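# Slide the open bin into the shelf gap

## Task

Take the open bin from the table and set it into the empty slot in the shelf's row of bins. Its open side must face outward, matching its neighbours, and the parts inside it must stay in it. The board overhead is low, so tilting the bin may be needed. Push the bin fully in, past the shelf's front lip, without moving parts between the other bins. Finish by releasing the bin and pulling the grippers away. It only counts if the bin stays in place on its own.

## Robot and tools

ROBOT. Two six-joint arms, left_arm and right_arm, each with a two-finger parallel gripper (pad gap 0 to 50 mm). Base poses are given in the scene frame. The scene frame has its origin on the table top midway between the arms, +z up and +x pointing out over the table; left_arm sits on the +y side. The words left and right are arm names, not sides of a camera image. The mounting plates and the metal frame behind the arms are fixed obstacles.

GRIPPER FRAME. The fingers point along the gripper's +z axis and close along its x axis. end_effector_position is the point midway between the pads; fingertips reach 17.5 mm past it. A flat block extends about 9 cm toward the gripper's -y side and rotates with it. Pure rotations pivot about end_effector_position.

ROW FORMAT. Every arm command is one row of 20 numbers, always both arms, left first: left x, y, z, qw, qx, qy, qz, left gripper position, force_limit, speed, then the same ten for the right arm. x, y, z (metres) and the quaternion (w first) are an absolute target pose for end_effector_position and orientation in the scene frame, not an offset. The last three of each arm are in [-1, 1]. position: +1 fully open (50 mm), about -0.65 pads touch, -1 means close until stopped by an object. force_limit: -1 about 20 N per pad, 0 about 102 N, +1 about 185 N (actual can be up to 17% higher). speed: -1 is 20 mm/s, 0 is 85, +1 is 150. A 0 is a real command, so to leave a gripper unchanged resend its previous three numbers. New force_limit or speed only applies once position changes by at least 0.01. To hold an arm still, resend its last reported pose and gripper numbers every call.

LIMITS ON A TARGET. A call is refused (nothing sent) if a target lies over 0.6 m from that arm's last reported position along any of its gripper axes. Each control step the commanded pose is clipped to within 100 mm and 16 degrees of the measured pose; position wins over orientation if both cannot be met. Motion trails commands by about 0.17 s. Joint speed and acceleration are limited, so a big move may finish short; read the pose and send the remainder.

TOOLS.
execute_actions: actions is a list with zero or one item. Empty list: just report the state. {"rows": [...], "steps": n}: up to 15 rows and up to 15 steps of 1/30 s; each row runs one step and the last repeats (default 15 steps). {"steps": n} alone: a wait of up to 300 steps, counted from the previous result, so time spent replying is included. Optional pictures (boolean) turns camera images on or off.
move: target is one 20-number row. Each gripper follows a straight line to its pose, both finishing together, taking 0.5 to 10 s (cut off at 10 s). speed is the path's top speed in m/s, 0.002 to 0.5, default 0.25; rotation is capped at twice that in rad/s. It does not avoid obstacles or the other arm, and grippers may lag, drift or overshoot speed, especially with a nearly straight arm. Optional stop_force (9 to 40 N, shared by both arms, not allowed in the first 0.2 s) ends an arm's path once its wrist sensor feels that much extra resistance for two steps; that arm then backs up two steps and holds. Use it with slow speeds when approaching contact; residual press may briefly exceed it. It is unreliable if the gripper rotates during the move, and should be omitted when pulling away from a surface the gripper is pressing. Contacts above the wrist sensor go unfelt.
wait: seconds 0 to 10; runs the scene, sends nothing.
zoom_image: camera (cam_high, cam_left_wrist or cam_right_wrist) and region [x0, y0, x1, y1] in pixels of that camera's 672x504 image, top-left origin, at most 504x504.
read_manual: only licence texts; no motion.
finished_scene: scene number; ends and grades the scene, irreversible.

RESULTS. The state line gives each gripper's position, quat_wxyz and linear/angular velocity in the scene frame; printed positions may be off, more at long reach. A "Hand target" line shows where the controller is currently driving. HELD marks steps on which a row was not sent; "pose unreachable" names an arm whose command the clearance check altered or blocked. A move adds a "move:" line: done, off_target, moving, held, fault, or contact (stop_force ended that arm's path); limits=paced means the pose was clipped, limits=held means some steps were blocked (the arm may then speed up sharply). If only one arm is named, the other finished normally. object_status: 0 moving, 1 blocked while opening, 2 blocked while closing (a grip), 3 reached the commanded position or pads met (usually nothing held). After a grip at force_limit -1, status 2 can persist even when the object is gone, and on a fixed off-centre object the grip can fade. Opening in mm is about (250 - position_measured) x 0.202. Wrist force and torque are in the gripper's own axes, pointing from a touched surface into the arm, with offsets up to about 4 N, noise, and saturation near 50 N. Joint torques are noisy, offset, and nonzero in free air. Cameras: cam_high (fixed overview) plus one wrist camera per arm; calibration matrices are supplied.

AVOID. Torque at a joint's load limit (130 N m for the three large joints, 24.3 N m for each wrist joint, held weight included) or 150 N of external force stops that arm for 10 s and drops the rest of the call. The arms are stiff, so aiming even slightly beyond a firm contact can trigger this; approach slowly. Do not let the arms strike or squeeze each other. Do not drop, slam or push things off the table. Holding loads heats motors: MOTOR HOT appears at 70 °C and brakes engage at 85 °C. Occasionally something tugs a held part or nudges a loose object.

Each tool is called as name([rows], argument=value, ...), one row to a line, values as JSON.

## Session

execute_actions(actions=[])

Scene clock: 0.00 s of 6300.00 s.
left_arm: end_effector_position=(+0.7523, +0.7530, +0.1266) position_measured=3 object_status=3 end_effector_quat_wxyz=(+0.035, +0.842, -0.534, +0.065) end_effector_velocity=(+0.000, +0.000, +0.000) end_effector_angular_velocity=(+0.000, -0.000, +0.000) | right_arm: end_effector_position=(+0.3330, -0.1965, +0.3998) position_measured=3 object_status=3 end_effector_quat_wxyz=(-0.091, -0.457, +0.616, +0.635) end_effector_velocity=(-0.000, +0.000, +0.000) end_effector_angular_velocity=(+0.001, -0.001, +0.001)
Joint positions: left_arm=[ 0.34  -1.147  0.733 -2.06  -1.337 -3.007] | right_arm=[ 3.746 -1.538 -2.252 -1.034  1.985 -2.264]
Joint velocities: left_arm=[-0. -0. -0.  0.  0. -0.] | right_arm=[ 0.    -0.    -0.     0.    -0.    -0.001]
Joint torques (N m, as the arm reports them, + toward a larger angle): no reading
Motor temperatures (°C, as the motors report them): left_arm=[29 27 32 35 36 36] | right_arm=[30 31 30 32 38 34]
Wrist force (N, on the end effector, along its own x y z axes, offset not removed): no reading
Wrist torque (N m, same axes, about the end effector's origin, offset not removed): no reading
Hand target (left_arm): +0.752, +0.753, +0.127; +0.035, +0.842, -0.534, +0.065
Hand target (right_arm): +0.333, -0.196, +0.400; -0.091, -0.457, +0.616, +0.635
camera_calibration (this result's frames):
cam_left_wrist: T_world_to_cam=[[0.42443, -0.88742, 0.179847, 0.329709], [-0.892494, -0.376523, 0.248365, 0.930676], [-0.152688, -0.265926, -0.951825, 0.579293], [0, 0, 0, 1]] pos_world=[0.779135, 0.79706, 0.260941]
cam_right_wrist: T_world_to_cam=[[-0.552033, -0.763821, -0.334421, 0.158957], [-0.218903, -0.254244, 0.942041, -0.343945], [-0.804575, 0.593244, -0.0268518, 0.545264], [0, 0, 0, 1]] pos_world=[0.451164, -0.289506, 0.39181]

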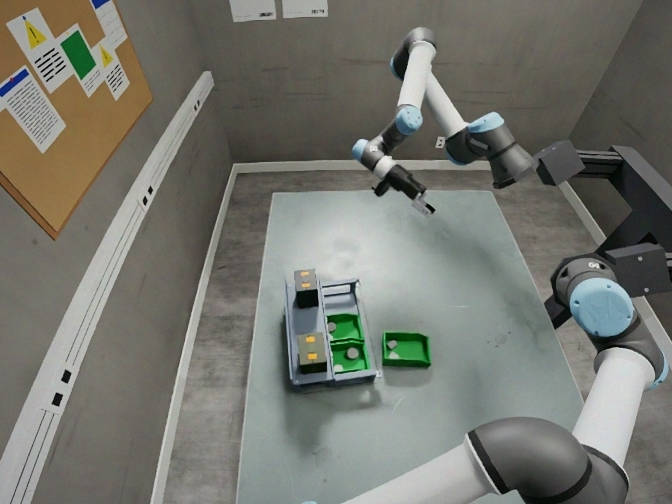

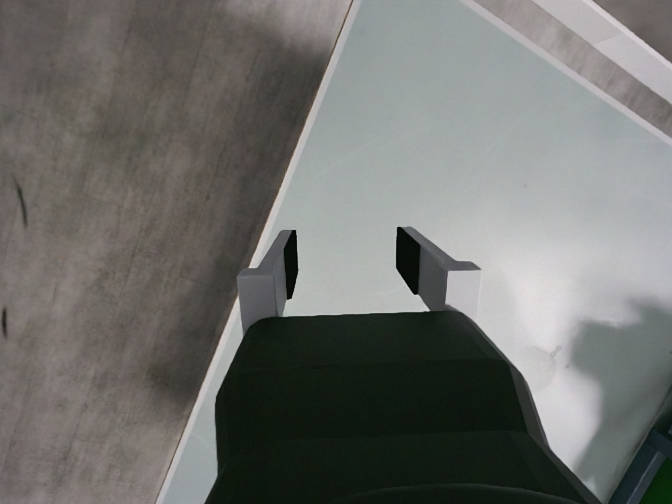

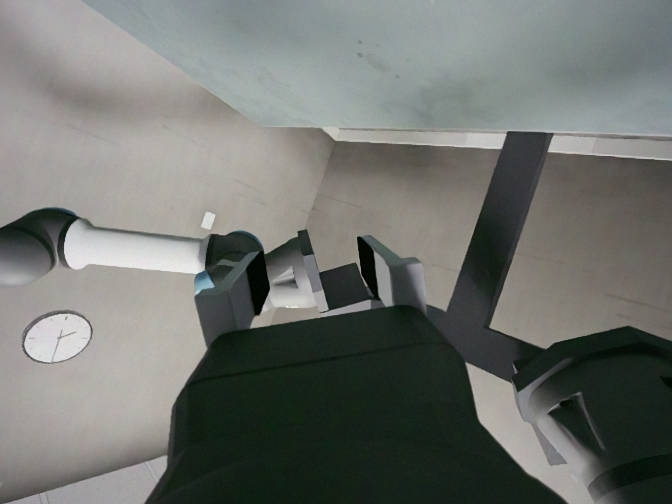

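move(target=[0.33,0.13,0.2,0,1,0,0,1,-0.5,0,0.50,-0.40,0.13,0,0,0.74,0.673,1,-0.5,0])

action 0: the call puts the target (left_arm/x, left_arm/y, left_arm/z) 0.647 m from left_arm's end_effector_position in the last result along the gripper's own y axis as it stood there; a target may be at most 0.6 m away along each of those axes, so nothing of the call was run and nothing moved. Command a nearer target, and go on from there in a later call.

move(target=[0.45,0.4,0.3,0,1,0,0,1,-0.5,0,0.50,-0.40,0.13,0,0,0.74,0.673,1,-0.5,0])

move(target=[0.33,0.13,0.2,0,1,0,0,1,-0.5,0,0.50,-0.40,0.13,0,0,0.74,0.673,1,-0.5,0])

Scene clock: 6.43 s of 6300.00 s.
left_arm: end_effector_position=(+0.4503, +0.4006, +0.3003) position_measured=3 object_status=3 end_effector_quat_wxyz=(-0.000, +1.000, -0.001, +0.001) end_effector_velocity=(-0.002, -0.002, +0.002) end_effector_angular_velocity=(+0.010, +0.016, +0.006) | right_arm: end_effector_position=(+0.5002, -0.3995, +0.1299) position_measured=3 object_status=3 end_effector_quat_wxyz=(-0.000, +0.000, +0.739, +0.673) end_effector_velocity=(+0.000, -0.000, -0.001) end_effector_angular_velocity=(-0.000, -0.000, -0.001)
Joint positions: left_arm=[-0.575 -2.172  2.283 -1.949 -0.628 -5.098] | right_arm=[ 2.883 -1.915 -1.871 -0.831  2.422 -2.274]
Joint velocities: left_arm=[-0.012  0.004 -0.012  0.056  0.006 -0.051] | right_arm=[-0.    -0.001  0.001  0.001  0.     0.   ]
Joint torques (N m, as the arm reports them, + toward a larger angle): left_arm=[ -7.66   4.79 -29.04  -0.5    1.53  -1.9 ] | right_arm=[-1.31 29.16  7.93  3.78  3.64  2.28]
Motor temperatures (°C, as the motors report them): left_arm=[29 27 32 35 36 36] | right_arm=[30 31 30 32 38 34]
Wrist force (N, on the end effector, along its own x y z axes, offset not removed): left_arm=[-0.3 1.9 2.5] | right_arm=[-0.7 0.0 -0.5]
Wrist torque (N m, same axes, about the end effector's origin, offset not removed): left_arm=[0.30 0.20 -0.10] | right_arm=[0.03 0.13 0.14]
Hand target (left_arm): +0.450, +0.400, +0.300; -0.001, +1.000, -0.001, +0.000
Hand target (right_arm): +0.500, -0.400, +0.130; -0.000, +0.000, +0.739, +0.673
Off the commanded pose (left_arm): 0.001 m, 0 deg.
Off the commanded pose (right_arm): 0.001 m, 0 deg.
After step 90, 0.30 s passed at rest.
move: done
camera_calibration (this result's frames):
cam_left_wrist: T_world_to_cam=[[0.999335, 0.00543768, 0.0360604, -0.459467], [-0.00417817, -0.965238, 0.26134, 0.317293], [0.036228, -0.261317, -0.964573, 0.521743], [0, 0, 0, 1]] pos_world=[0.441585, 0.445102, 0.436906]
cam_right_wrist: T_world_to_cam=[[-0.987075, -0.0799722, 0.138882, 0.435279], [0.14664, -0.101072, 0.984013, -0.231799], [-0.0646565, 0.99166, 0.111493, 0.564143], [0, 0, 0, 1]] pos_world=[0.500119, -0.548056, 0.104742]

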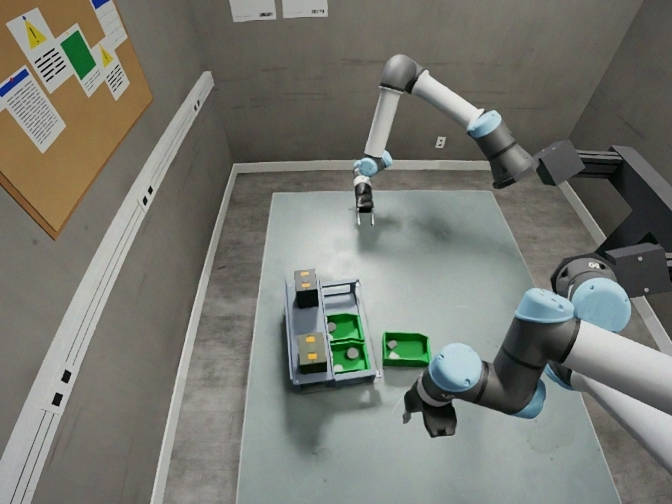

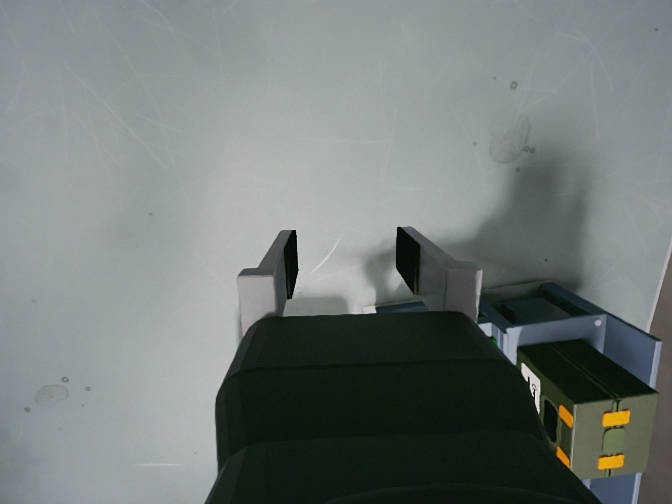

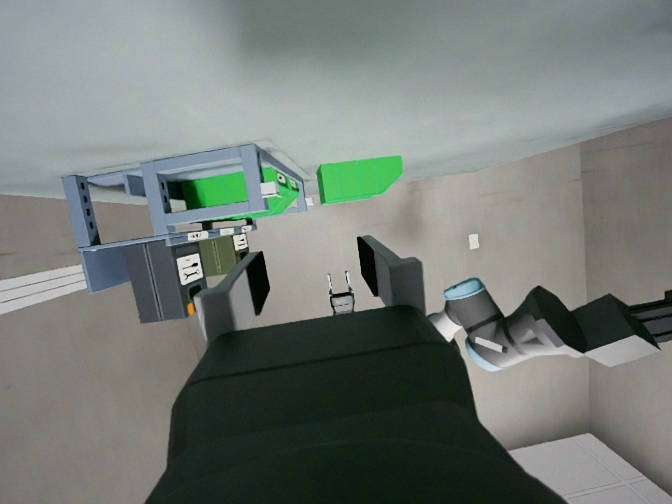

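Scene clock: 8.63 s of 6300.00 s.
left_arm: end_effector_position=(+0.3298, +0.1310, +0.2004) position_measured=3 object_status=3 end_effector_quat_wxyz=(-0.001, +1.000, +0.000, +0.000) end_effector_velocity=(+0.000, -0.002, -0.002) end_effector_angular_velocity=(-0.003, -0.002, -0.000) | right_arm: end_effector_position=(+0.5000, -0.4000, +0.1300) position_measured=3 object_status=3 end_effector_quat_wxyz=(+0.000, +0.000, +0.740, +0.673) end_effector_velocity=(+0.000, -0.000, +0.000) end_effector_angular_velocity=(+0.000, -0.001, +0.000)
Joint positions: left_arm=[-0.88  -1.478  2.653 -2.576 -0.613 -5.632] | right_arm=[ 2.883 -1.914 -1.873 -0.83   2.421 -2.274]
Joint velocities: left_arm=[ 0.006  0.017  0.    -0.032  0.001  0.015] | right_arm=[-0.     0.     0.001 -0.001  0.    -0.001]
Joint torques (N m, as the arm reports them, + toward a larger angle): left_arm=[ -3.94   1.52 -21.29  -2.97   1.14   1.84] | right_arm=[-2.22 50.8  -6.47  3.64 -0.17 -1.73]
Motor temperatures (°C, as the motors report them): left_arm=[29 27 32 35 36 36] | right_arm=[30 31 30 32 38 34]
Wrist force (N, on the end effector, along its own x y z axes, offset not removed): left_arm=[-0.8 0.7 2.4] | right_arm=[-0.1 -1.9 0.0]
Wrist torque (N m, same axes, about the end effector's origin, offset not removed): left_arm=[0.14 0.32 -0.12] | right_arm=[-0.26 -0.03 0.09]
Hand target (left_arm): +0.330, +0.131, +0.200; -0.000, +1.000, -0.000, +0.000
Hand target (right_arm): +0.500, -0.400, +0.130; +0.000, +0.000, +0.740, +0.673
Off the commanded pose (left_arm): 0.001 m, 0 deg.
Off the commanded pose (right_arm): 0.000 m, 0 deg.
move: done
camera_calibration (this result's frames):
cam_left_wrist: T_world_to_cam=[[0.999407, 0.00753748, 0.0336055, -0.333756], [-0.00149084, -0.965375, 0.260863, 0.0818348], [0.0344082, -0.260759, -0.964791, 0.359917], [0, 0, 0, 1]] pos_world=[0.321296, 0.175368, 0.337113]
cam_right_wrist: T_world_to_cam=[[-0.987236, -0.079482, 0.138013, 0.435427], [0.145622, -0.0995854, 0.984315, -0.230857], [-0.0644913, 0.991849, 0.109889, 0.564774], [0, 0, 0, 1]] pos_world=[0.49991, -0.548552, 0.105079]

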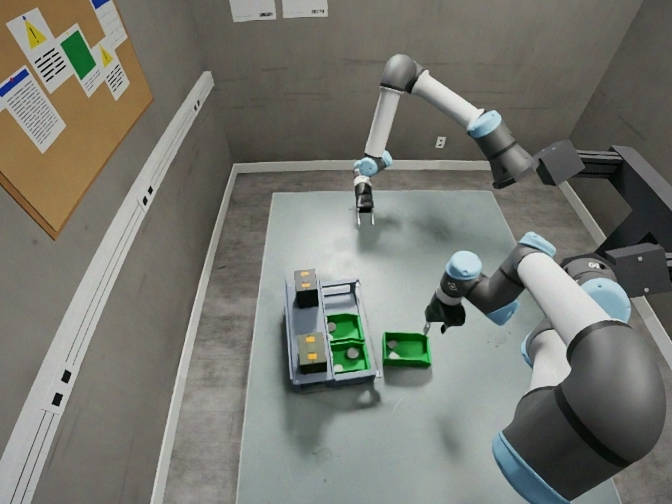

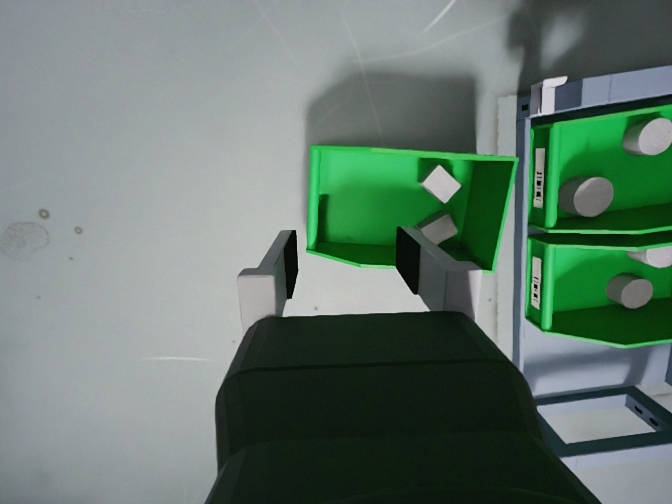

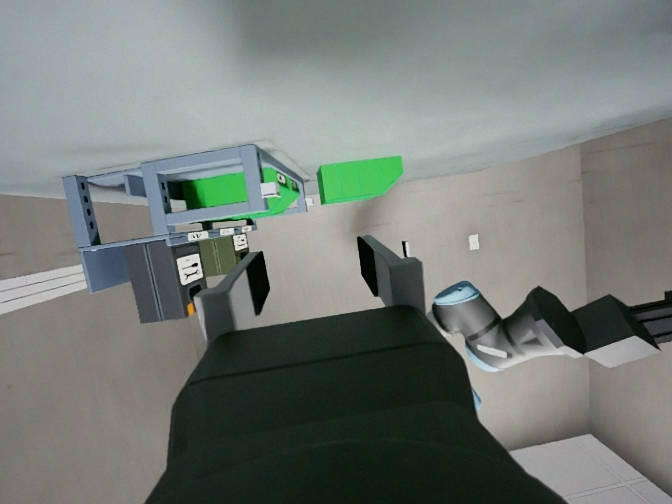

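move(target=[0.306,0.143,0.026,0,0.9996,0.026,0,1,-0.5,0,0.50,-0.36,0.11,0,0,0.74,0.673,1,-0.5,0], speed=0.1, stop_force=15)

Scene clock: 15.80 s of 6300.00 s.
left_arm: end_effector_position=(+0.3059, +0.1427, +0.0266) position_measured=3 object_status=3 end_effector_quat_wxyz=(+0.001, +1.000, +0.026, -0.001) end_effector_velocity=(+0.000, -0.000, -0.003) end_effector_angular_velocity=(-0.002, -0.003, +0.000) | right_arm: end_effector_position=(+0.5000, -0.3600, +0.1100) position_measured=3 object_status=3 end_effector_quat_wxyz=(+0.000, -0.000, +0.740, +0.673) end_effector_velocity=(-0.000, +0.001, -0.000) end_effector_angular_velocity=(+0.000, +0.001, +0.000)
Joint positions: left_arm=[-0.425 -0.736  2.471 -3.752 -0.683 -4.926] | right_arm=[ 2.924 -1.995 -1.882 -0.693  2.416 -2.212]
Joint velocities: left_arm=[ 0.006  0.01  -0.006 -0.017 -0.004  0.013] | right_arm=[ 0.    -0.001  0.     0.001 -0.     0.001]
Joint torques (N m, as the arm reports them, + toward a larger angle): left_arm=[-11.06 -13.53  -6.59  -3.24  -1.48   2.13] | right_arm=[22.28 27.37 -7.83  3.32 -0.02  2.01]
Motor temperatures (°C, as the motors report them): left_arm=[29 27 32 35 36 36] | right_arm=[30 31 30 32 38 34]
Wrist force (N, on the end effector, along its own x y z axes, offset not removed): left_arm=[-0.3 0.7 1.7] | right_arm=[-1.5 -1.3 -0.9]
Wrist torque (N m, same axes, about the end effector's origin, offset not removed): left_arm=[0.12 0.22 -0.10] | right_arm=[-0.18 0.32 0.11]
Hand target (left_arm): +0.306, +0.143, +0.026; +0.001, +1.000, +0.026, -0.000
Hand target (right_arm): +0.500, -0.360, +0.110; +0.000, +0.000, +0.740, +0.673
Off the commanded pose (left_arm): 0.001 m, 0 deg.
Off the commanded pose (right_arm): 0.000 m, 0 deg.
After step 90, 1.80 s passed at rest.
move: done
camera_calibration (this result's frames):
cam_left_wrist: T_world_to_cam=[[0.997692, 0.0596777, 0.0323888, -0.311031], [0.0490955, -0.963536, 0.263036, 0.122711], [0.0469051, -0.260838, -0.964242, 0.19225], [0, 0, 0, 1]] pos_world=[0.295271, 0.186944, 0.163173]
cam_right_wrist: T_world_to_cam=[[-0.987237, -0.0794801, 0.13801, 0.441339], [0.145617, -0.0995459, 0.98432, -0.207207], [-0.0644955, 0.991854, 0.109849, 0.527311], [0, 0, 0, 1]] pos_world=[0.499888, -0.508565, 0.0851238]

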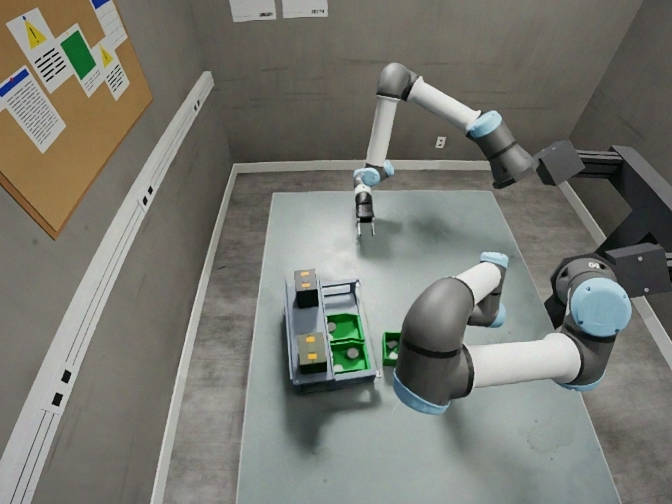

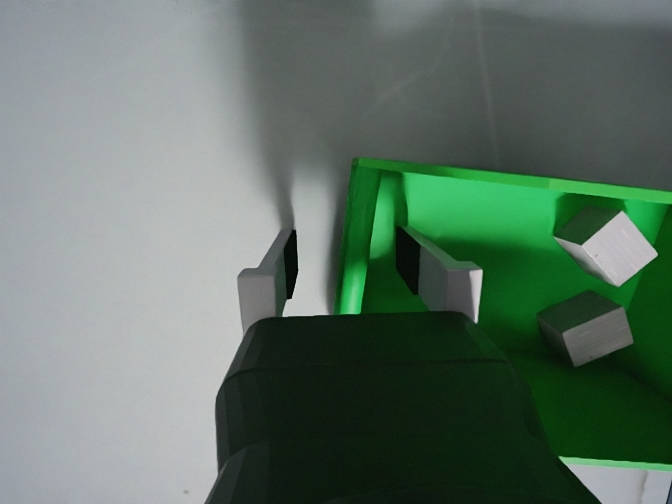

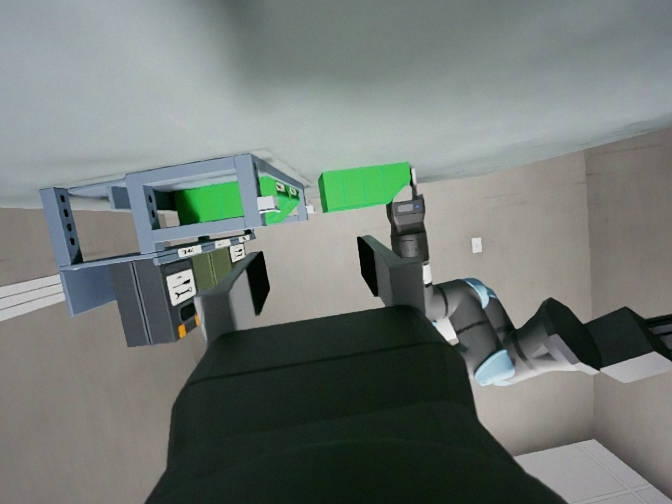

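move(target=[0.306,0.143,0.024,0,0.9997,-0.022,0,1,-0.5,0,0.50,-0.36,0.11,0,0,0.74,0.673,1,-0.5,0], speed=0.05)

move(target=[0.306,0.143,0.024,0,0.9997,-0.022,0,-1,0.3,0,0.50,-0.36,0.11,0,0,0.74,0.673,1,-0.5,0])

move(target=[0.28,0.10,0.11,0,1,0,0,-1,0.3,0,0.50,-0.36,0.11,0,0,0.74,0.673,1,-0.5,0], speed=0.1)

move(target=[0.30,-0.045,0.095,-0.004,0.991,0.03,-0.13,-1,0.3,0,0.50,-0.36,0.11,0,0,0.74,0.673,1,-0.5,0], speed=0.1)

Scene clock: 21.40 s of 6300.00 s.
left_arm: end_effector_position=(+0.3060, +0.1430, +0.0241) position_measured=3 object_status=3 end_effector_quat_wxyz=(-0.000, +1.000, -0.021, -0.000) end_effector_velocity=(-0.000, -0.000, -0.000) end_effector_angular_velocity=(-0.001, -0.000, -0.016) | right_arm: end_effector_position=(+0.5000, -0.3600, +0.1100) position_measured=3 object_status=3 end_effector_quat_wxyz=(-0.000, -0.000, +0.740, +0.673) end_effector_velocity=(-0.000, +0.000, +0.000) end_effector_angular_velocity=(+0.000, -0.001, +0.000)
Joint positions: left_arm=[-0.42  -0.723  2.469 -3.769 -0.684 -4.824] | right_arm=[ 2.924 -1.995 -1.882 -0.693  2.416 -2.212]
Joint velocities: left_arm=[ 0.001  0.003  0.    -0.005 -0.001  0.018] | right_arm=[ 0.    -0.    -0.001  0.001  0.    -0.001]
Joint torques (N m, as the arm reports them, + toward a larger angle): left_arm=[-10.85 -14.72  -6.62  -3.47  -1.34   1.75] | right_arm=[12.34 27.39  6.9  -1.5   1.44 -1.64]
Motor temperatures (°C, as the motors report them): left_arm=[29 27 32 35 36 36] | right_arm=[30 31 30 32 38 34]
Wrist force (N, on the end effector, along its own x y z axes, offset not removed): left_arm=[-0.2 1.2 2.7] | right_arm=[-0.9 0.6 -0.1]
Wrist torque (N m, same axes, about the end effector's origin, offset not removed): left_arm=[0.25 0.23 -0.06] | right_arm=[0.25 0.19 0.02]
Hand target (left_arm): +0.306, +0.143, +0.024; +0.000, +1.000, -0.022, -0.000
Hand target (right_arm): +0.500, -0.360, +0.110; -0.000, +0.000, +0.740, +0.673
Off the commanded pose (left_arm): 0.000 m, 0 deg.
Off the commanded pose (right_arm): 0.000 m, 0 deg.
After step 90, 1.33 s passed at rest.
move: done
camera_calibration (this result's frames):
cam_left_wrist: T_world_to_cam=[[0.99885, -0.0344047, 0.0333835, -0.297982], [-0.0419679, -0.964136, 0.262071, 0.151594], [0.0231698, -0.263171, -0.964471, 0.197471], [0, 0, 0, 1]] pos_world=[0.299426, 0.187874, 0.160675]
cam_right_wrist: T_world_to_cam=[[-0.98723, -0.0795465, 0.138021, 0.441337], [0.145637, -0.0995809, 0.984314, -0.207202], [-0.0645544, 0.991845, 0.109894, 0.527292], [0, 0, 0, 1]] pos_world=[0.499917, -0.508519, 0.0850915]

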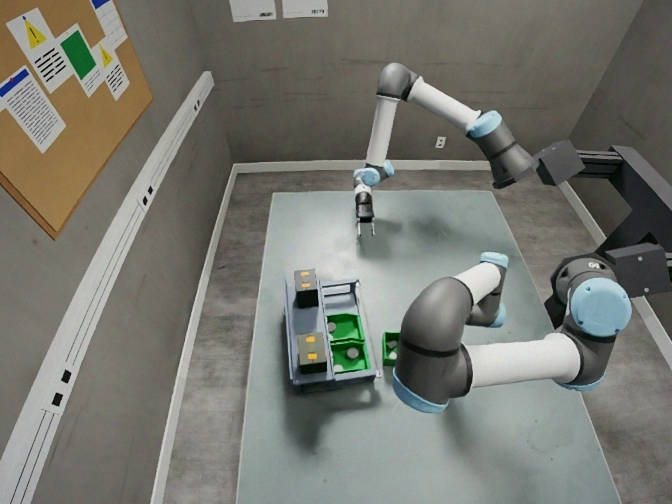

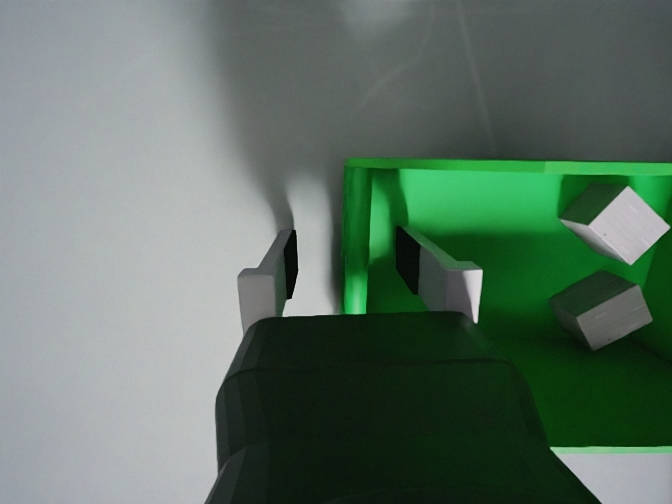

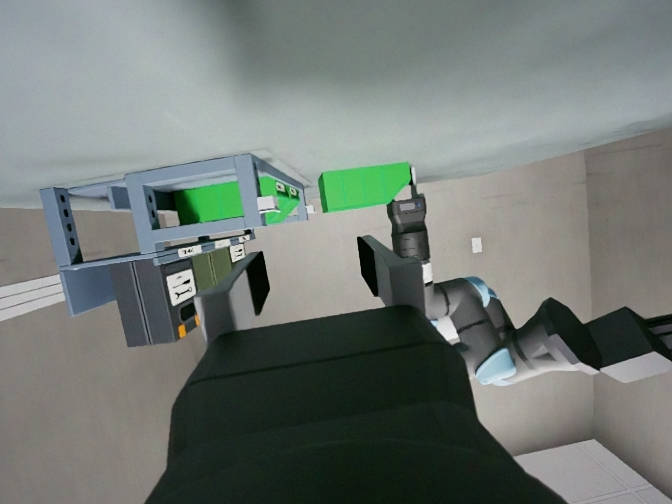

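Scene clock: 22.13 s of 6300.00 s.
left_arm: end_effector_position=(+0.3060, +0.1430, +0.0240) position_measured=210 object_status=2 end_effector_quat_wxyz=(+0.000, +1.000, -0.022, +0.000) end_effector_velocity=(+0.000, +0.000, +0.000) end_effector_angular_velocity=(-0.000, -0.000, -0.001) | right_arm: end_effector_position=(+0.5000, -0.3600, +0.1100) position_measured=3 object_status=3 end_effector_quat_wxyz=(-0.000, -0.000, +0.740, +0.673) end_effector_velocity=(+0.001, -0.000, -0.000) end_effector_angular_velocity=(-0.001, -0.001, -0.001)
Joint positions: left_arm=[-0.42  -0.722  2.469 -3.77  -0.684 -4.821] | right_arm=[ 2.924 -1.995 -1.882 -0.693  2.416 -2.212]
Joint velocities: left_arm=[ 0.    -0.     0.    -0.    -0.     0.001] | right_arm=[ 0.     0.     0.001  0.001 -0.     0.   ]
Joint torques (N m, as the arm reports them, + toward a larger angle): left_arm=[-10.33 -12.07  -4.73  -2.91  -0.47   2.02] | right_arm=[ 6.96 27.21  6.56 -1.45  2.42 -1.72]
Motor temperatures (°C, as the motors report them): left_arm=[29 27 32 35 36 36] | right_arm=[30 31 30 32 38 34]
Wrist force (N, on the end effector, along its own x y z axes, offset not removed): left_arm=[-1.2 0.1 -1.8] | right_arm=[-1.3 -1.3 -1.6]
Wrist torque (N m, same axes, about the end effector's origin, offset not removed): left_arm=[0.18 0.39 -0.21] | right_arm=[-0.20 0.31 0.05]
Hand target (left_arm): +0.306, +0.143, +0.024; +0.000, +1.000, -0.022, -0.000
Hand target (right_arm): +0.500, -0.360, +0.110; -0.000, -0.000, +0.740, +0.673
Off the commanded pose (left_arm): 0.000 m, 0 deg.
Off the commanded pose (right_arm): 0.000 m, 0 deg.
move: done
camera_calibration (this result's frames):
cam_left_wrist: T_world_to_cam=[[0.998778, -0.0363031, 0.0335344, -0.297696], [-0.0438412, -0.964039, 0.26212, 0.152174], [0.0228127, -0.263269, -0.964453, 0.19755], [0, 0, 0, 1]] pos_world=[0.299498, 0.187903, 0.160623]
cam_right_wrist: T_world_to_cam=[[-0.987236, -0.079546, 0.137978, 0.441353], [0.145594, -0.0995777, 0.98432, -0.20718], [-0.0645593, 0.991845, 0.109888, 0.527299], [0, 0, 0, 1]] pos_world=[0.499926, -0.508522, 0.0850913]

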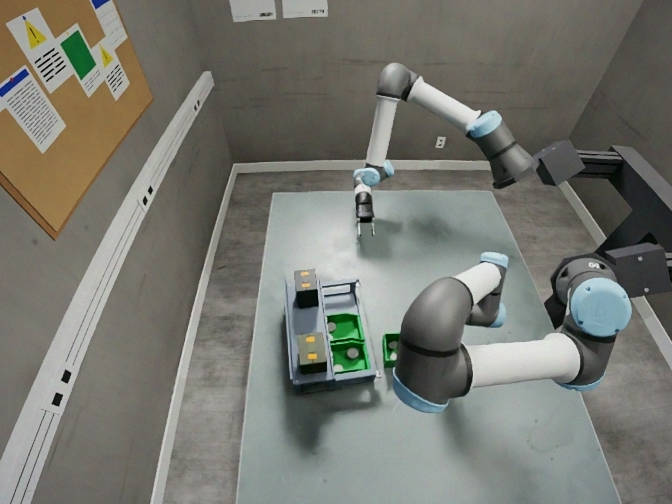

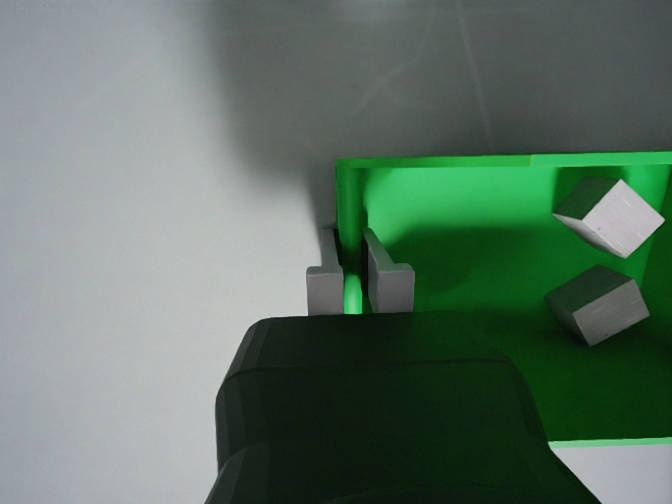

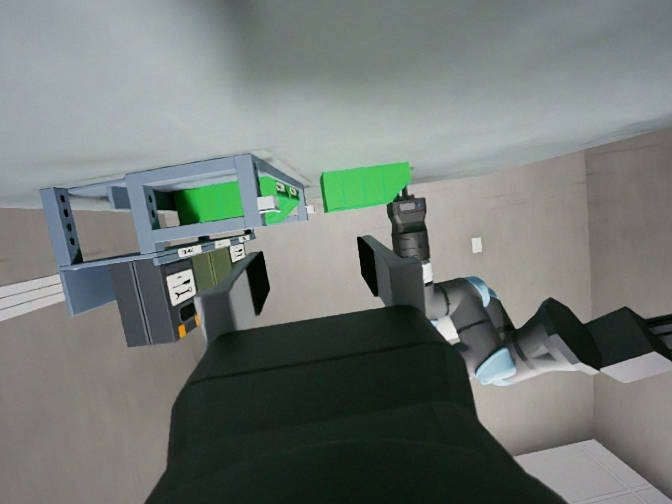

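Scene clock: 23.73 s of 6300.00 s.
left_arm: end_effector_position=(+0.2800, +0.1007, +0.1096) position_measured=210 object_status=2 end_effector_quat_wxyz=(-0.000, +1.000, -0.000, +0.001) end_effector_velocity=(-0.000, -0.001, +0.003) end_effector_angular_velocity=(+0.006, +0.009, +0.004) | right_arm: end_effector_position=(+0.5000, -0.3600, +0.1100) position_measured=3 object_status=3 end_effector_quat_wxyz=(-0.000, -0.000, +0.740, +0.673) end_effector_velocity=(+0.000, -0.000, -0.000) end_effector_angular_velocity=(-0.001, -0.000, -0.001)
Joint positions: left_arm=[-0.733 -0.873  2.661 -3.404 -0.604 -5.372] | right_arm=[ 2.924 -1.995 -1.882 -0.693  2.416 -2.212]
Joint velocities: left_arm=[-0.009 -0.022 -0.003  0.058  0.    -0.036] | right_arm=[-0.     0.     0.     0.001 -0.     0.001]
Joint torques (N m, as the arm reports them, + toward a larger angle): left_arm=[-34.13 -24.5  -12.34  -0.68  -0.04  -1.71] | right_arm=[ 0.29 27.6   6.52 -1.5   3.76 -1.72]
Motor temperatures (°C, as the motors report them): left_arm=[29 27 32 35 36 36] | right_arm=[30 31 30 32 38 34]
Wrist force (N, on the end effector, along its own x y z axes, offset not removed): left_arm=[-0.6 1.1 5.9] | right_arm=[-1.0 -0.7 -0.2]
Wrist torque (N m, same axes, about the end effector's origin, offset not removed): left_arm=[0.27 -0.16 -0.13] | right_arm=[-0.06 0.25 0.05]
Hand target (left_arm): +0.280, +0.100, +0.110; -0.000, +1.000, -0.000, +0.000
Hand target (right_arm): +0.500, -0.360, +0.110; -0.000, +0.000, +0.740, +0.673
Off the commanded pose (left_arm): 0.001 m, 0 deg.
Off the commanded pose (right_arm): 0.000 m, 0 deg.
move: done
camera_calibration (this result's frames):
cam_left_wrist: T_world_to_cam=[[0.999356, 0.00671292, 0.0352567, -0.280845], [-0.00276026, -0.965067, 0.26199, 0.0764023], [0.0357838, -0.261918, -0.964426, 0.265778], [0, 0, 0, 1]] pos_world=[0.271365, 0.145231, 0.246208]
cam_right_wrist: T_world_to_cam=[[-0.987236, -0.0794881, 0.138009, 0.441365], [0.145619, -0.0995861, 0.984316, -0.207188], [-0.0644976, 0.991849, 0.10989, 0.527297], [0, 0, 0, 1]] pos_world=[0.499911, -0.508549, 0.0850812]

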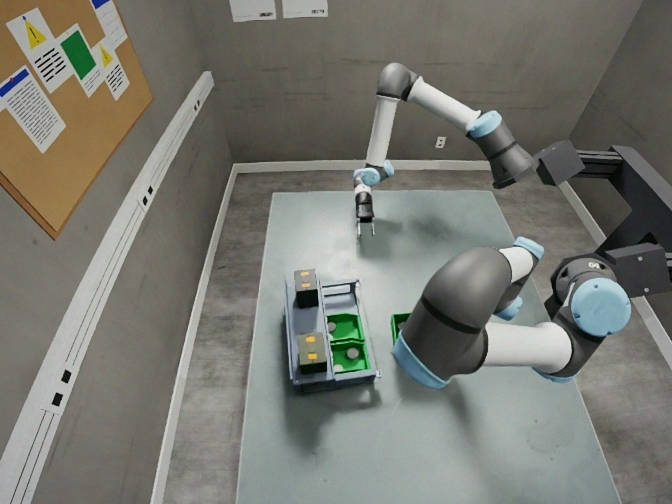

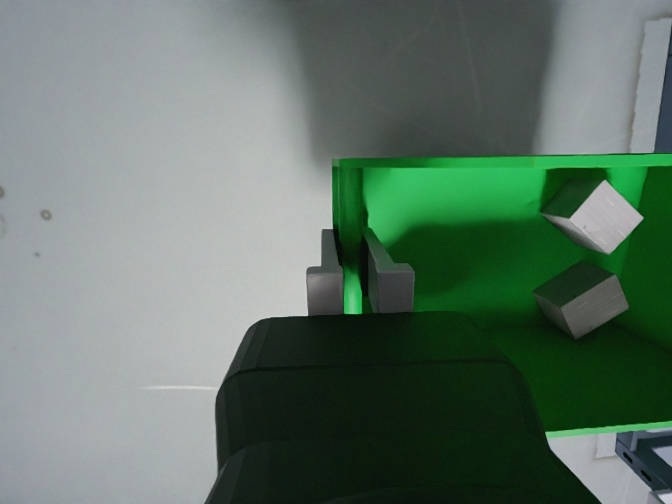

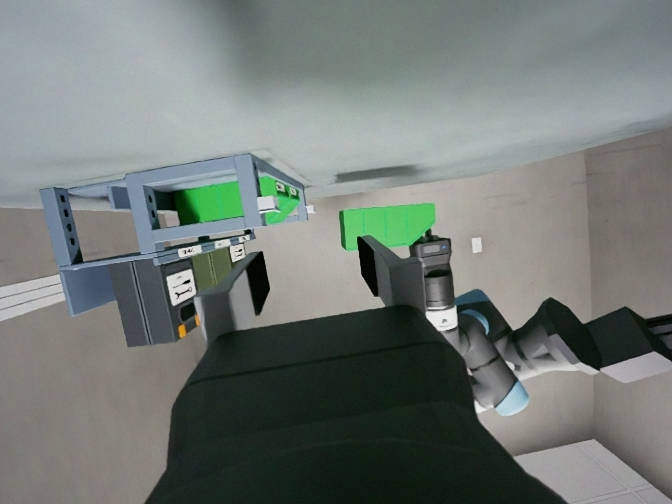

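Scene clock: 25.77 s of 6300.00 s.
left_arm: end_effector_position=(+0.2998, -0.0445, +0.0950) position_measured=210 object_status=2 end_effector_quat_wxyz=(-0.004, +0.991, +0.030, -0.130) end_effector_velocity=(+0.000, -0.003, -0.001) end_effector_angular_velocity=(+0.002, +0.006, +0.000) | right_arm: end_effector_position=(+0.5000, -0.3600, +0.1100) position_measured=3 object_status=3 end_effector_quat_wxyz=(+0.000, -0.000, +0.740, +0.673) end_effector_velocity=(+0.000, -0.000, -0.000) end_effector_angular_velocity=(-0.000, +0.000, -0.000)
Joint positions: left_arm=[-0.762 -0.809  2.228 -2.715 -0.796 -5.698] | right_arm=[ 2.924 -1.995 -1.882 -0.693  2.416 -2.212]
Joint velocities: left_arm=[ 0.001  0.005 -0.01   0.011 -0.004 -0.004] | right_arm=[-0. -0.  0.  0.  0.  0.]
Joint torques (N m, as the arm reports them, + toward a larger angle): left_arm=[-21.29 -13.34 -16.21  -0.26  -1.35  -1.58] | right_arm=[ 0.78 27.44  6.65 -1.47  3.74 -1.73]
Motor temperatures (°C, as the motors report them): left_arm=[29 27 32 35 36 36] | right_arm=[30 31 30 32 38 34]
Wrist force (N, on the end effector, along its own x y z axes, offset not removed): left_arm=[0.3 1.1 5.3] | right_arm=[-0.6 -1.3 -1.4]
Wrist torque (N m, same axes, about the end effector's origin, offset not removed): left_arm=[0.24 -0.15 -0.06] | right_arm=[-0.17 0.12 -0.02]
Hand target (left_arm): +0.300, -0.045, +0.095; -0.004, +0.991, +0.030, -0.130
Hand target (right_arm): +0.500, -0.360, +0.110; -0.000, +0.000, +0.740, +0.673
Off the commanded pose (left_arm): 0.001 m, 0 deg.
Off the commanded pose (right_arm): 0.000 m, 0 deg.
move: done
camera_calibration (this result's frames):
cam_left_wrist: T_world_to_cam=[[0.972193, 0.0679504, -0.224106, -0.263605], [0.122356, -0.963355, 0.238698, -0.0950055], [-0.199674, -0.259482, -0.944881, 0.281838], [0, 0, 0, 1]] pos_world=[0.324175, -0.000480243, 0.229905]
cam_right_wrist: T_world_to_cam=[[-0.987236, -0.0794846, 0.138012, 0.441365], [0.145621, -0.0995847, 0.984316, -0.207187], [-0.064494, 0.991849, 0.109888, 0.527298], [0, 0, 0, 1]] pos_world=[0.49991, -0.508551, 0.0850801]

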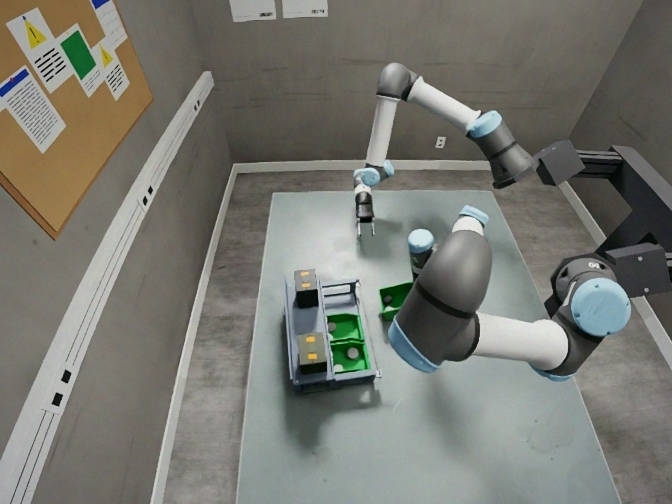

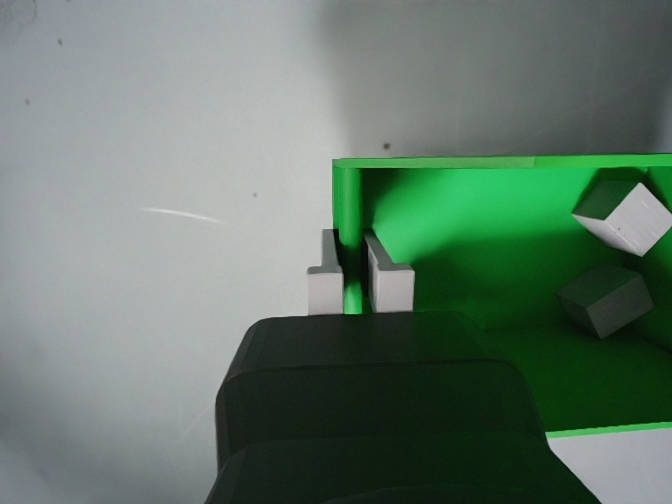

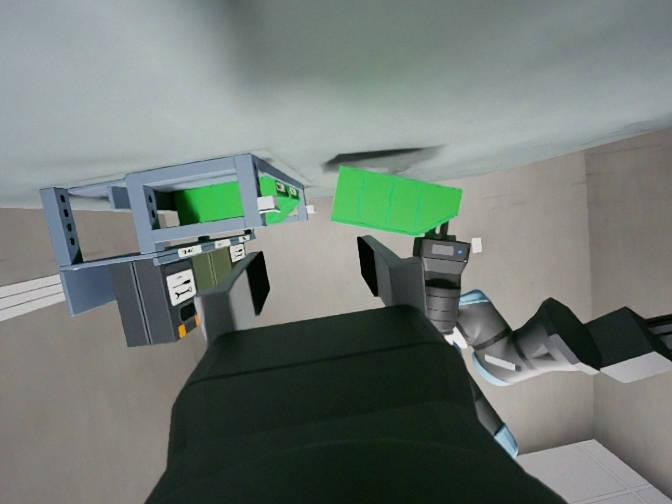

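move(target=[0.35,-0.072,0.115,-0.004,0.991,0.03,-0.13,-1,0.3,0,0.50,-0.36,0.11,0,0,0.74,0.673,1,-0.5,0], speed=0.05, stop_force=9)

move(target=[0.39,-0.071,0.108,-0.004,0.991,0.03,-0.13,-1,0.3,0,0.50,-0.36,0.11,0,0,0.74,0.673,1,-0.5,0], speed=0.015, stop_force=9)

Scene clock: 30.77 s of 6300.00 s.
left_arm: end_effector_position=(+0.3497, -0.0719, +0.1148) position_measured=210 object_status=2 end_effector_quat_wxyz=(-0.004, +0.991, +0.030, -0.130) end_effector_velocity=(+0.003, -0.002, +0.001) end_effector_angular_velocity=(-0.000, +0.000, +0.002) | right_arm: end_effector_position=(+0.5000, -0.3600, +0.1100) position_measured=3 object_status=3 end_effector_quat_wxyz=(+0.000, +0.000, +0.740, +0.673) end_effector_velocity=(+0.001, -0.000, +0.000) end_effector_angular_velocity=(-0.000, -0.002, -0.000)
Joint positions: left_arm=[-0.781 -0.836  2.092 -2.533 -0.802 -5.724] | right_arm=[ 2.924 -1.995 -1.882 -0.693  2.416 -2.212]
Joint velocities: left_arm=[-0.001 -0.001 -0.009  0.009 -0.001 -0.002] | right_arm=[-0.     0.     0.001 -0.     0.    -0.001]
Joint torques (N m, as the arm reports them, + toward a larger angle): left_arm=[-45.33 -32.83 -19.39  -0.41  -1.71  -1.85] | right_arm=[ 0.49 27.85  5.75 -1.32  3.74 -1.65]
Motor temperatures (°C, as the motors report them): left_arm=[29 27 32 35 36 36] | right_arm=[30 31 30 32 38 34]
Wrist force (N, on the end effector, along its own x y z axes, offset not removed): left_arm=[0.6 -0.5 5.6] | right_arm=[-1.1 -1.2 -1.5]
Wrist torque (N m, same axes, about the end effector's origin, offset not removed): left_arm=[0.03 -0.16 -0.08] | right_arm=[-0.18 0.22 0.07]
Hand target (left_arm): +0.350, -0.072, +0.115; -0.004, +0.991, +0.030, -0.130
Hand target (right_arm): +0.500, -0.360, +0.110; -0.000, -0.000, +0.740, +0.673
Off the commanded pose (left_arm): 0.000 m, 0 deg.
Off the commanded pose (right_arm): 0.000 m, 0 deg.
After step 90, 0.37 s passed at rest.
move: done
camera_calibration (this result's frames):
cam_left_wrist: T_world_to_cam=[[0.972056, 0.0680132, -0.22468, -0.305692], [0.122527, -0.963389, 0.238471, -0.132256], [-0.200235, -0.259337, -0.944802, 0.30358], [0, 0, 0, 1]] pos_world=[0.374142, -0.027893, 0.249679]
cam_right_wrist: T_world_to_cam=[[-0.987236, -0.0794845, 0.138012, 0.441365], [0.145622, -0.0995847, 0.984316, -0.207187], [-0.0644939, 0.991849, 0.109888, 0.527298], [0, 0, 0, 1]] pos_world=[0.49991, -0.508552, 0.0850801]

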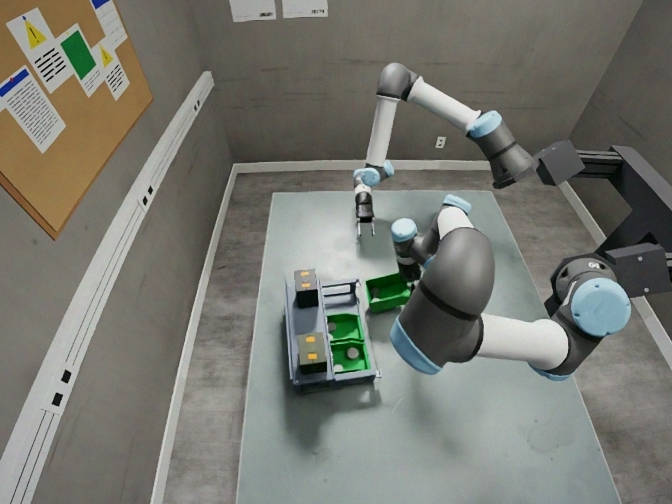

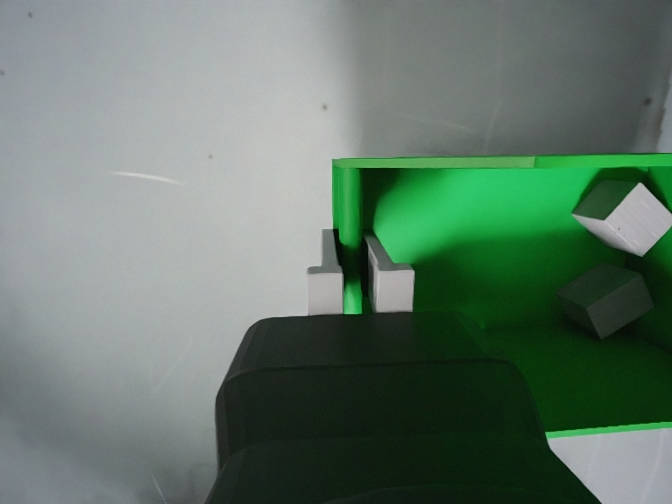

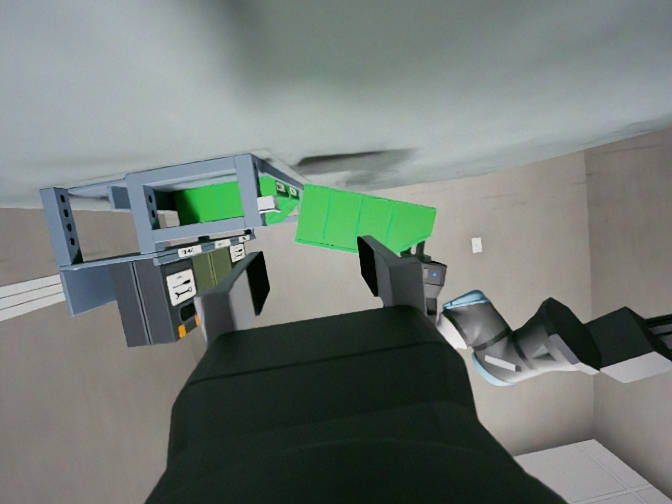

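Scene clock: 33.77 s of 6300.00 s.
left_arm: end_effector_position=(+0.3897, -0.0711, +0.1080) position_measured=210 object_status=2 end_effector_quat_wxyz=(-0.004, +0.991, +0.030, -0.130) end_effector_velocity=(+0.004, -0.000, -0.000) end_effector_angular_velocity=(-0.000, -0.001, +0.003) | right_arm: end_effector_position=(+0.5000, -0.3600, +0.1100) position_measured=3 object_status=3 end_effector_quat_wxyz=(+0.000, +0.000, +0.740, +0.673) end_effector_velocity=(+0.000, -0.000, -0.000) end_effector_angular_velocity=(-0.000, +0.000, -0.000)
Joint positions: left_arm=[-0.741 -0.84   2.    -2.474 -0.791 -5.67 ] | right_arm=[ 2.924 -1.995 -1.882 -0.693  2.416 -2.212]
Joint velocities: left_arm=[ 0.002 -0.    -0.008  0.004  0.001  0.002] | right_arm=[-0.    -0.     0.     0.    -0.     0.001]
Joint torques (N m, as the arm reports them, + toward a larger angle): left_arm=[-24.61 -30.45 -21.6   -0.21   0.89   2.2 ] | right_arm=[ 0.58 28.29  5.6  -1.28  3.67 -1.57]
Motor temperatures (°C, as the motors report them): left_arm=[29 27 32 35 36 36] | right_arm=[30 31 30 32 38 34]
Wrist force (N, on the end effector, along its own x y z axes, offset not removed): left_arm=[0.1 2.1 5.8] | right_arm=[-0.8 -1.3 -1.1]
Wrist torque (N m, same axes, about the end effector's origin, offset not removed): left_arm=[0.41 -0.11 -0.10] | right_arm=[-0.14 0.16 0.14]
Hand target (left_arm): +0.390, -0.071, +0.108; -0.004, +0.991, +0.030, -0.130
Hand target (right_arm): +0.500, -0.360, +0.110; -0.000, -0.000, +0.740, +0.673
Off the commanded pose (left_arm): 0.000 m, 0 deg.
Off the commanded pose (right_arm): 0.000 m, 0 deg.
move: done
camera_calibration (this result's frames):
cam_left_wrist: T_world_to_cam=[[0.972024, 0.0680247, -0.224815, -0.346093], [0.122594, -0.963358, 0.238561, -0.134812], [-0.200349, -0.259448, -0.944747, 0.305435], [0, 0, 0, 1]] pos_world=[0.414131, -0.0270846, 0.242913]
cam_right_wrist: T_world_to_cam=[[-0.987236, -0.0794845, 0.138012, 0.441365], [0.145622, -0.0995847, 0.984316, -0.207187], [-0.0644939, 0.991849, 0.109888, 0.527298], [0, 0, 0, 1]] pos_world=[0.49991, -0.508552, 0.0850801]

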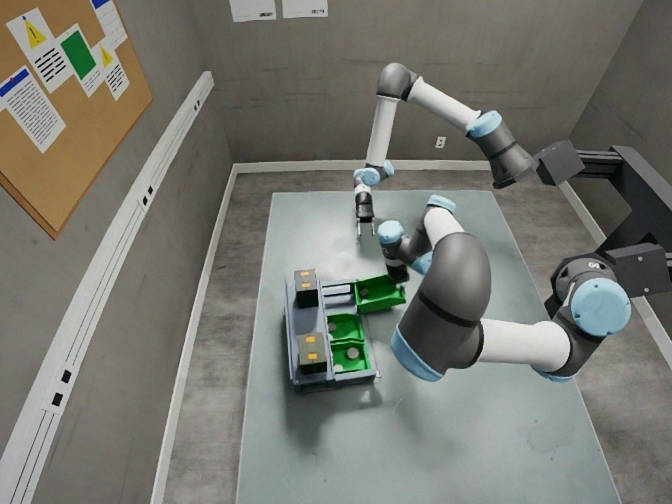

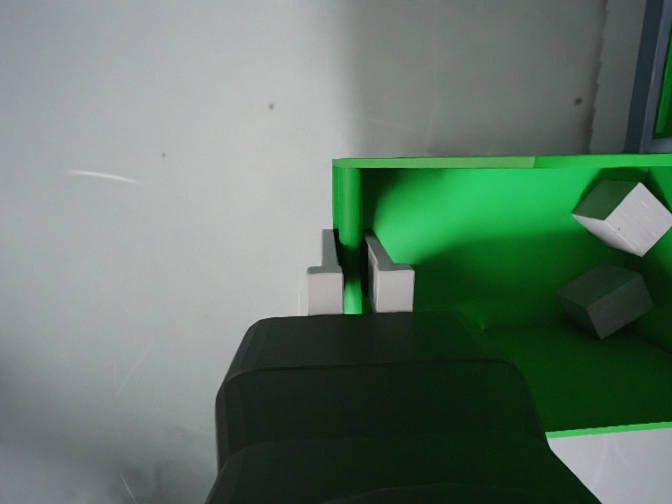

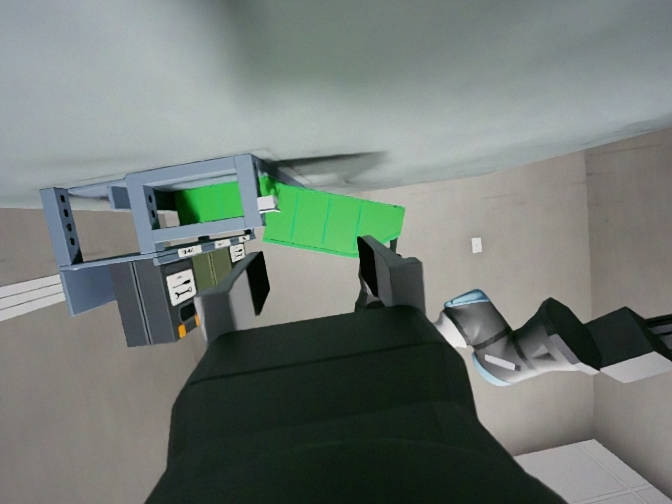

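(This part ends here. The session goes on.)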